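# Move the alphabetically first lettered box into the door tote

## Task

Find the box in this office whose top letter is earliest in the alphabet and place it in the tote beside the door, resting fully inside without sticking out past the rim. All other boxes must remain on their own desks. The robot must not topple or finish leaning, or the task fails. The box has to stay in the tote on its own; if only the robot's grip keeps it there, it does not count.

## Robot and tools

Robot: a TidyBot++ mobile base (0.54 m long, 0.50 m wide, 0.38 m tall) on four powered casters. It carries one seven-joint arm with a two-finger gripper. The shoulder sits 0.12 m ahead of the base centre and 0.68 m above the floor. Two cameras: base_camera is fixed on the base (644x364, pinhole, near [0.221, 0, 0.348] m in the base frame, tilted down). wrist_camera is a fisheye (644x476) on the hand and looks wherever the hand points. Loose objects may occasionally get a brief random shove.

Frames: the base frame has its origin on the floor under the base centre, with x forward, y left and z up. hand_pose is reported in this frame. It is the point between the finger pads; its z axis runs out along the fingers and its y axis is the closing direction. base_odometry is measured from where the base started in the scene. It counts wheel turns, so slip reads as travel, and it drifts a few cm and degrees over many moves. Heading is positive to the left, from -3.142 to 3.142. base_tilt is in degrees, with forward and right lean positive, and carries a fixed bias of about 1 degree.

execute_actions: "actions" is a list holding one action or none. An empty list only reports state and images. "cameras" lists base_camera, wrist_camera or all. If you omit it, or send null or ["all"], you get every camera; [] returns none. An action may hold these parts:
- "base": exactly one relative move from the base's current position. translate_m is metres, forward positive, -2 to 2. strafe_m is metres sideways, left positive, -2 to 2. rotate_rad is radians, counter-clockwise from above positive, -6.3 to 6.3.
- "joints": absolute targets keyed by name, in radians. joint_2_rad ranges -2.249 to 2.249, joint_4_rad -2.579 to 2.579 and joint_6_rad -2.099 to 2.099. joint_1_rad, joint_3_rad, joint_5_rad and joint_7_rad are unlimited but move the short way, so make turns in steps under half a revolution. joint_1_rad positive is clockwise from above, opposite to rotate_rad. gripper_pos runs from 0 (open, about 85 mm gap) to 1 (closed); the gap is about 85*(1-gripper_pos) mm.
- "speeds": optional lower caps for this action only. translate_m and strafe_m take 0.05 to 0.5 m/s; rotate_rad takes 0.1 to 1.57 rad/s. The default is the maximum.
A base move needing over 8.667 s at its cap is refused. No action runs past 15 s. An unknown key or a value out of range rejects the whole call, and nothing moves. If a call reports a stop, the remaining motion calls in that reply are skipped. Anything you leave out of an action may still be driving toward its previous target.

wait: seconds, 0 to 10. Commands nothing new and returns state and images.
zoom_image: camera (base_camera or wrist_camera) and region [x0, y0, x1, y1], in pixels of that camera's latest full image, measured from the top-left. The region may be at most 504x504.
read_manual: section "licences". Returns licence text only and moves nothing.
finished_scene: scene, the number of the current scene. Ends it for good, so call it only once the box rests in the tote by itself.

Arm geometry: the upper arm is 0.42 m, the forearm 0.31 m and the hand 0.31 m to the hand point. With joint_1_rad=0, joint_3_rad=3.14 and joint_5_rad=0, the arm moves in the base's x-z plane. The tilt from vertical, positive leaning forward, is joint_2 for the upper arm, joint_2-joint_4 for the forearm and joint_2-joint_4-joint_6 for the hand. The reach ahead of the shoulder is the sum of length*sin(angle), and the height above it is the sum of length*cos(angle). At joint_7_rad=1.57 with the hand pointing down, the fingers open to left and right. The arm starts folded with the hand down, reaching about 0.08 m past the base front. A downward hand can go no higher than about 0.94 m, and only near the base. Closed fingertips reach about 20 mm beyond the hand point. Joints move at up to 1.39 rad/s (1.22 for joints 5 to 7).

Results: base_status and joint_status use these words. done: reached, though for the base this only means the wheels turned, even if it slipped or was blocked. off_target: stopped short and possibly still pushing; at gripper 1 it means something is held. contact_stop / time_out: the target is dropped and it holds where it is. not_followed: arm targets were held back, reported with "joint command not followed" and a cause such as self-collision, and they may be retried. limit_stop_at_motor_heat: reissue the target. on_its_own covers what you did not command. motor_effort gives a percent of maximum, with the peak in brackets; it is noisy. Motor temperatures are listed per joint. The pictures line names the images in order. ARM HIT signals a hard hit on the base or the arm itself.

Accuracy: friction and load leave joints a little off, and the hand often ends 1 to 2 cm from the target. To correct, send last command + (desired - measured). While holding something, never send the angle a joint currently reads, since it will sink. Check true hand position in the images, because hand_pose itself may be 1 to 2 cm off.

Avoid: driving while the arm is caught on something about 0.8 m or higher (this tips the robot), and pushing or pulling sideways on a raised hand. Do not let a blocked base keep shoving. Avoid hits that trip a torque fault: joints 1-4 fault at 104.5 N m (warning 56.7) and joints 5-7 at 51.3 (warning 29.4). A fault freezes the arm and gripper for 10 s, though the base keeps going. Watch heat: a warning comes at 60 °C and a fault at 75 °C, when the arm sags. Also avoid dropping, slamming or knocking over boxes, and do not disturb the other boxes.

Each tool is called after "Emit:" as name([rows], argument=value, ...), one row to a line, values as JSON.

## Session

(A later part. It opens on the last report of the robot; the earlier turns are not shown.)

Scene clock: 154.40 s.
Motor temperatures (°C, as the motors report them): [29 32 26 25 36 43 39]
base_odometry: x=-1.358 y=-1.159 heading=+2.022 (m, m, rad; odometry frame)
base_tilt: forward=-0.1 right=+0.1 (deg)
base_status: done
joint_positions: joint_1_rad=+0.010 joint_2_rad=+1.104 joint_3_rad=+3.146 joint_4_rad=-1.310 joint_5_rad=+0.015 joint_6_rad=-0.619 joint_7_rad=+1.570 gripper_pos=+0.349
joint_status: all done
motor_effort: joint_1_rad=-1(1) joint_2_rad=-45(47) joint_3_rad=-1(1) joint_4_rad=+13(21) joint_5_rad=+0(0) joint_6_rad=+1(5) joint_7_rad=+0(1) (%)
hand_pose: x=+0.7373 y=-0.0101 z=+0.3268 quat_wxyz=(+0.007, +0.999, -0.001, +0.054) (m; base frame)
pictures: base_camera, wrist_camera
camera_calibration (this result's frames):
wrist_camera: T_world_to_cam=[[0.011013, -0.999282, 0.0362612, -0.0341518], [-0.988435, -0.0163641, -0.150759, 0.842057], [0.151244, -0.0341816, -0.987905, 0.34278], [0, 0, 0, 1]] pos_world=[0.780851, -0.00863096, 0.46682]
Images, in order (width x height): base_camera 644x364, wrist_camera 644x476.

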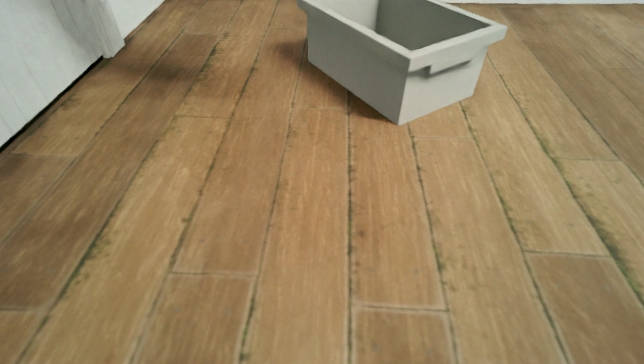

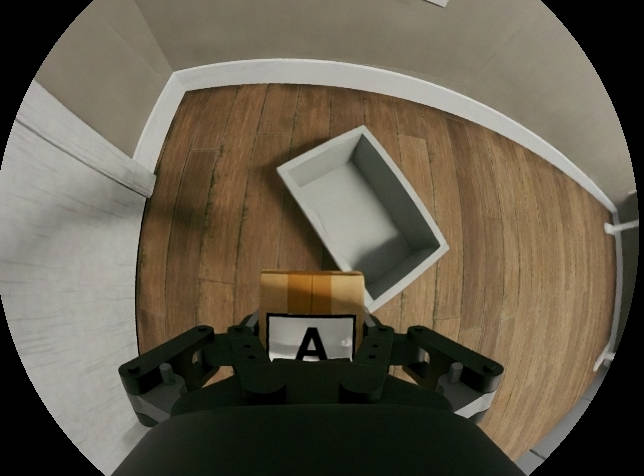

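Emit:
execute_actions([
  {"base":{"translate_m":0.15},"joints":{"joint_1_rad":0.2,"joint_7_rad":0.78,"joint_2_rad":1.25,"joint_4_rad":-1.25,"joint_6_rad":-0.5}},
])

Emit:
execute_actions([
  {"joints":{"joint_2_rad":1.6,"joint_4_rad":-1.04,"joint_6_rad":-0.33}},
])

Scene clock: 166.67 s.
Motor temperatures (°C, as the motors report them): [29 32 26 25 36 43 39]
base_odometry: x=-1.423 y=-1.024 heading=+2.022 (m, m, rad; odometry frame)
base_tilt: forward=-0.1 right=+0.2 (deg)
base_status: done
joint_positions: joint_1_rad=+0.200 joint_2_rad=+1.252 joint_3_rad=+3.146 joint_4_rad=-1.261 joint_5_rad=+0.015 joint_6_rad=-0.520 joint_7_rad=+0.797 gripper_pos=+0.349
joint_status: all done
motor_effort: joint_1_rad=-1(4) joint_2_rad=-46(47) joint_3_rad=-1(2) joint_4_rad=+12(15) joint_5_rad=+0(0) joint_6_rad=+1(2) joint_7_rad=-1(1) (%)
hand_pose: x=+0.7235 y=-0.1267 z=+0.2495 quat_wxyz=(-0.009, +0.885, -0.462, +0.053) (m; base frame)
pictures: base_camera, wrist_camera
camera_calibration (this result's frames):
wrist_camera: T_world_to_cam=[[-0.810659, -0.5839, -0.0435042, 0.519339], [-0.57487, 0.807822, -0.130186, 0.614975], [0.111159, -0.0805273, -0.990535, 0.288324], [0, 0, 0, 1]] pos_world=[0.742488, -0.17033, 0.388249]
Images, in order (width x height): base_camera 644x364, wrist_camera 644x476.

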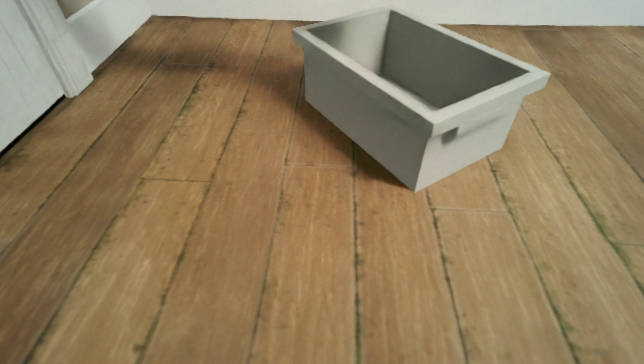

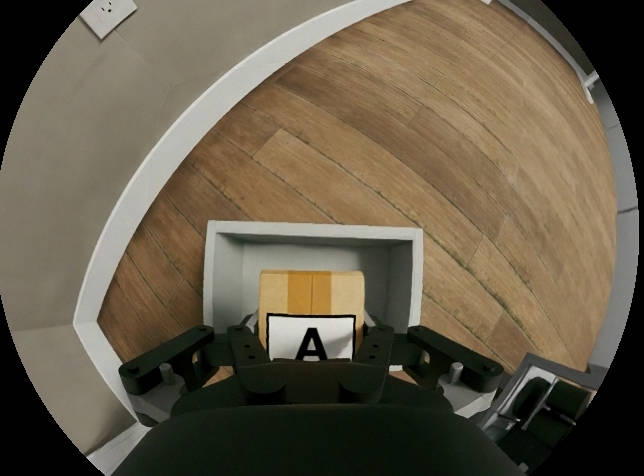

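Scene clock: 168.50 s.
Motor temperatures (°C, as the motors report them): [29 32 26 25 36 43 39]
base_odometry: x=-1.423 y=-1.024 heading=+2.022 (m, m, rad; odometry frame)
base_tilt: forward=-0.1 right=+0.1 (deg)
base_status: not commanded
joint_positions: joint_1_rad=+0.200 joint_2_rad=+1.609 joint_3_rad=+3.146 joint_4_rad=-1.053 joint_5_rad=+0.015 joint_6_rad=-0.354 joint_7_rad=+0.797 gripper_pos=+0.349
joint_status: all done
motor_effort: joint_1_rad=-1(1) joint_2_rad=-46(50) joint_3_rad=-1(1) joint_4_rad=+10(13) joint_5_rad=+0(0) joint_6_rad=+1(2) joint_7_rad=+0(2) (%)
hand_pose: x=+0.7109 y=-0.1233 z=+0.0781 quat_wxyz=(-0.013, +0.885, -0.461, +0.062) (m; base frame)
pictures: base_camera, wrist_camera
camera_calibration (this result's frames):
wrist_camera: T_world_to_cam=[[-0.807942, -0.586467, -0.057322, 0.502461], [-0.574827, 0.805811, -0.142276, 0.583338], [0.129631, -0.0820004, -0.988166, 0.10673], [0, 0, 0, 1]] pos_world=[0.727442, -0.166631, 0.217264]
Images, in order (width x height): base_camera 644x364, wrist_camera 644x476.

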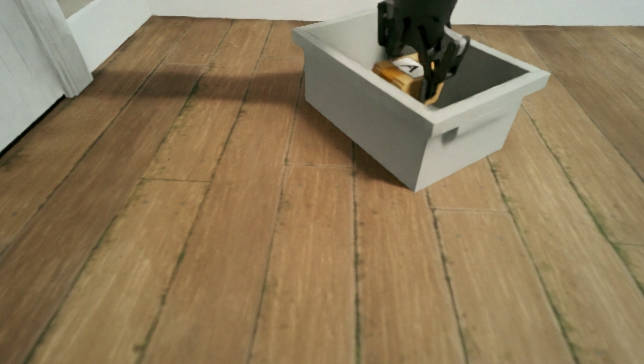

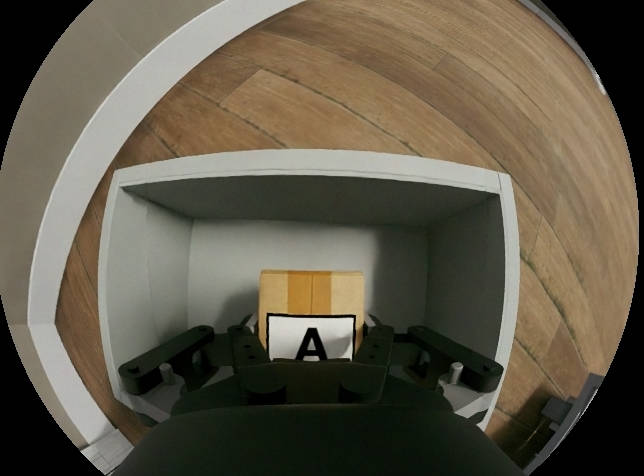

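Emit:
execute_actions([
  {"joints":{"joint_2_rad":1.68,"joint_4_rad":-0.97,"joint_6_rad":-0.31}},
])

Emit:
execute_actions([
  {"joints":{"gripper_pos":0.1}},
], cameras=[])

Emit:
execute_actions([
  {"joints":{"joint_2_rad":1.25,"joint_4_rad":-1.25,"joint_6_rad":-0.5}},
])

Scene clock: 174.87 s.
Motor temperatures (°C, as the motors report them): [29 33 26 25 36 43 39]
base_odometry: x=-1.423 y=-1.024 heading=+2.022 (m, m, rad; odometry frame)
base_tilt: forward=-0.1 right=+0.1 (deg)
base_status: not commanded
joint_positions: joint_1_rad=+0.200 joint_2_rad=+1.683 joint_3_rad=+3.146 joint_4_rad=-0.981 joint_5_rad=+0.015 joint_6_rad=-0.332 joint_7_rad=+0.797 gripper_pos=+0.349
joint_status: all done
motor_effort: joint_1_rad=-1(1) joint_2_rad=-46(49) joint_3_rad=-1(1) joint_4_rad=+10(10) joint_5_rad=+0(0) joint_6_rad=+2(2) joint_7_rad=-1(1) (%)
hand_pose: x=+0.7146 y=-0.1239 z=+0.0478 quat_wxyz=(-0.016, +0.885, -0.460, +0.072) (m; base frame)
pictures: base_camera, wrist_camera
camera_calibration (this result's frames):
wrist_camera: T_world_to_cam=[[-0.806298, -0.587191, -0.0713398, 0.502746], [-0.572301, 0.804906, -0.156835, 0.580345], [0.149514, -0.0856282, -0.985045, 0.0614504], [0, 0, 0, 1]] pos_world=[0.728307, -0.166653, 0.187416]
Images, in order (width x height): base_camera 644x364, wrist_camera 644x476.

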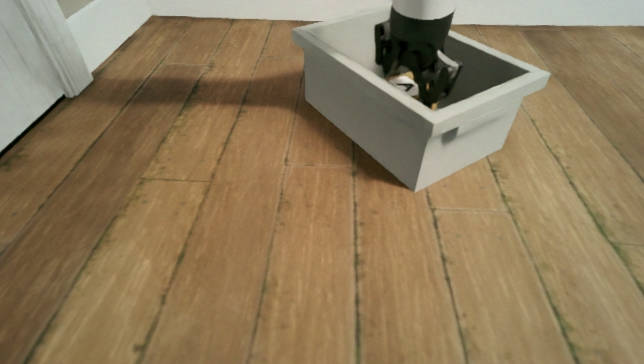

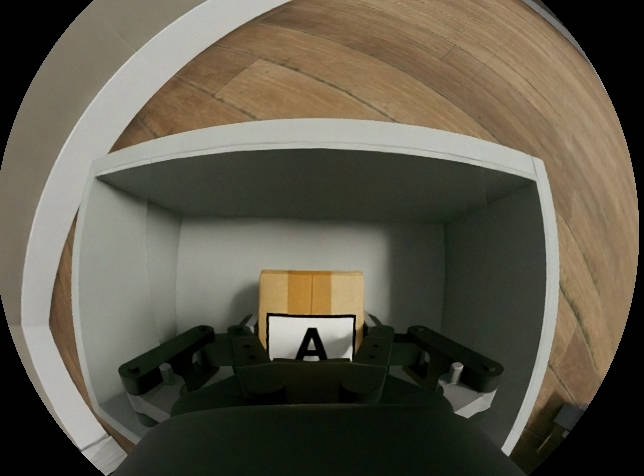

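Scene clock: 175.90 s.
Motor temperatures (°C, as the motors report them): [29 33 26 25 36 43 39]
base_odometry: x=-1.423 y=-1.024 heading=+2.022 (m, m, rad; odometry frame)
base_tilt: forward=-0.1 right=+0.1 (deg)
base_status: not commanded
joint_positions: joint_1_rad=+0.200 joint_2_rad=+1.683 joint_3_rad=+3.146 joint_4_rad=-0.981 joint_5_rad=+0.015 joint_6_rad=-0.332 joint_7_rad=+0.797 gripper_pos=+0.100
joint_status: all done
motor_effort: joint_1_rad=-1(1) joint_2_rad=-45(46) joint_3_rad=-1(1) joint_4_rad=+9(10) joint_5_rad=+0(0) joint_6_rad=+1(2) joint_7_rad=+0(1) (%)
hand_pose: x=+0.7146 y=-0.1239 z=+0.0478 quat_wxyz=(-0.016, +0.885, -0.460, +0.072) (m; base frame)
pictures: none
No camera images: the call's "cameras" was empty. Leave "cameras" out to get every camera's image.

Scene clock: 177.73 s.
Motor temperatures (°C, as the motors report them): [29 33 26 25 36 43 39]
base_odometry: x=-1.423 y=-1.024 heading=+2.022 (m, m, rad; odometry frame)
base_tilt: forward=-0.1 right=+0.2 (deg)
base_status: not commanded
joint_positions: joint_1_rad=+0.200 joint_2_rad=+1.249 joint_3_rad=+3.146 joint_4_rad=-1.237 joint_5_rad=+0.015 joint_6_rad=-0.476 joint_7_rad=+0.797 gripper_pos=+0.100
joint_status: all done
motor_effort: joint_1_rad=-1(1) joint_2_rad=-45(49) joint_3_rad=-1(1) joint_4_rad=+12(12) joint_5_rad=+0(0) joint_6_rad=+1(2) joint_7_rad=-1(0) (%)
hand_pose: x=+0.7516 y=-0.1323 z=+0.2591 quat_wxyz=(-0.019, +0.883, -0.461, +0.088) (m; base frame)
pictures: base_camera, wrist_camera
camera_calibration (this result's frames):
wrist_camera: T_world_to_cam=[[-0.805497, -0.585401, -0.0920829, 0.547763], [-0.564514, 0.805272, -0.181278, 0.641913], [0.180272, -0.0940369, -0.979111, 0.237564], [0, 0, 0, 1]] pos_world=[0.760764, -0.173913, 0.399406]
Images, in order (width x height): base_camera 644x364, wrist_camera 644x476.

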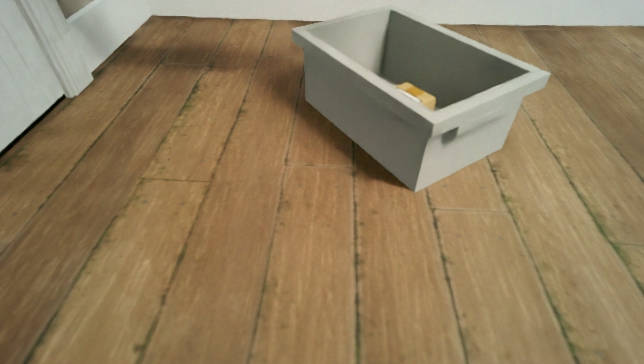

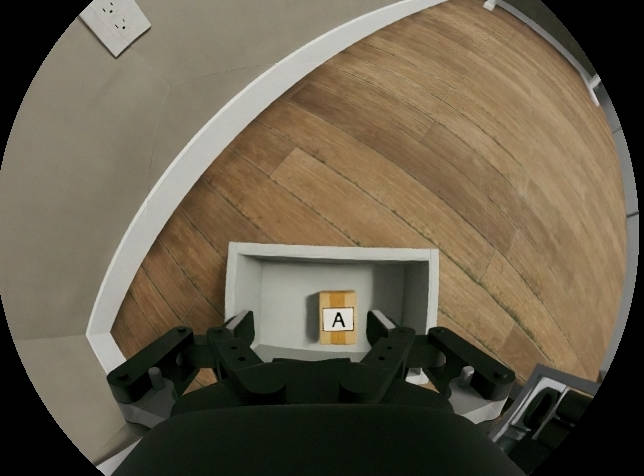

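Emit:
finished_scene(scene=1)

The scene is finished: the task was done.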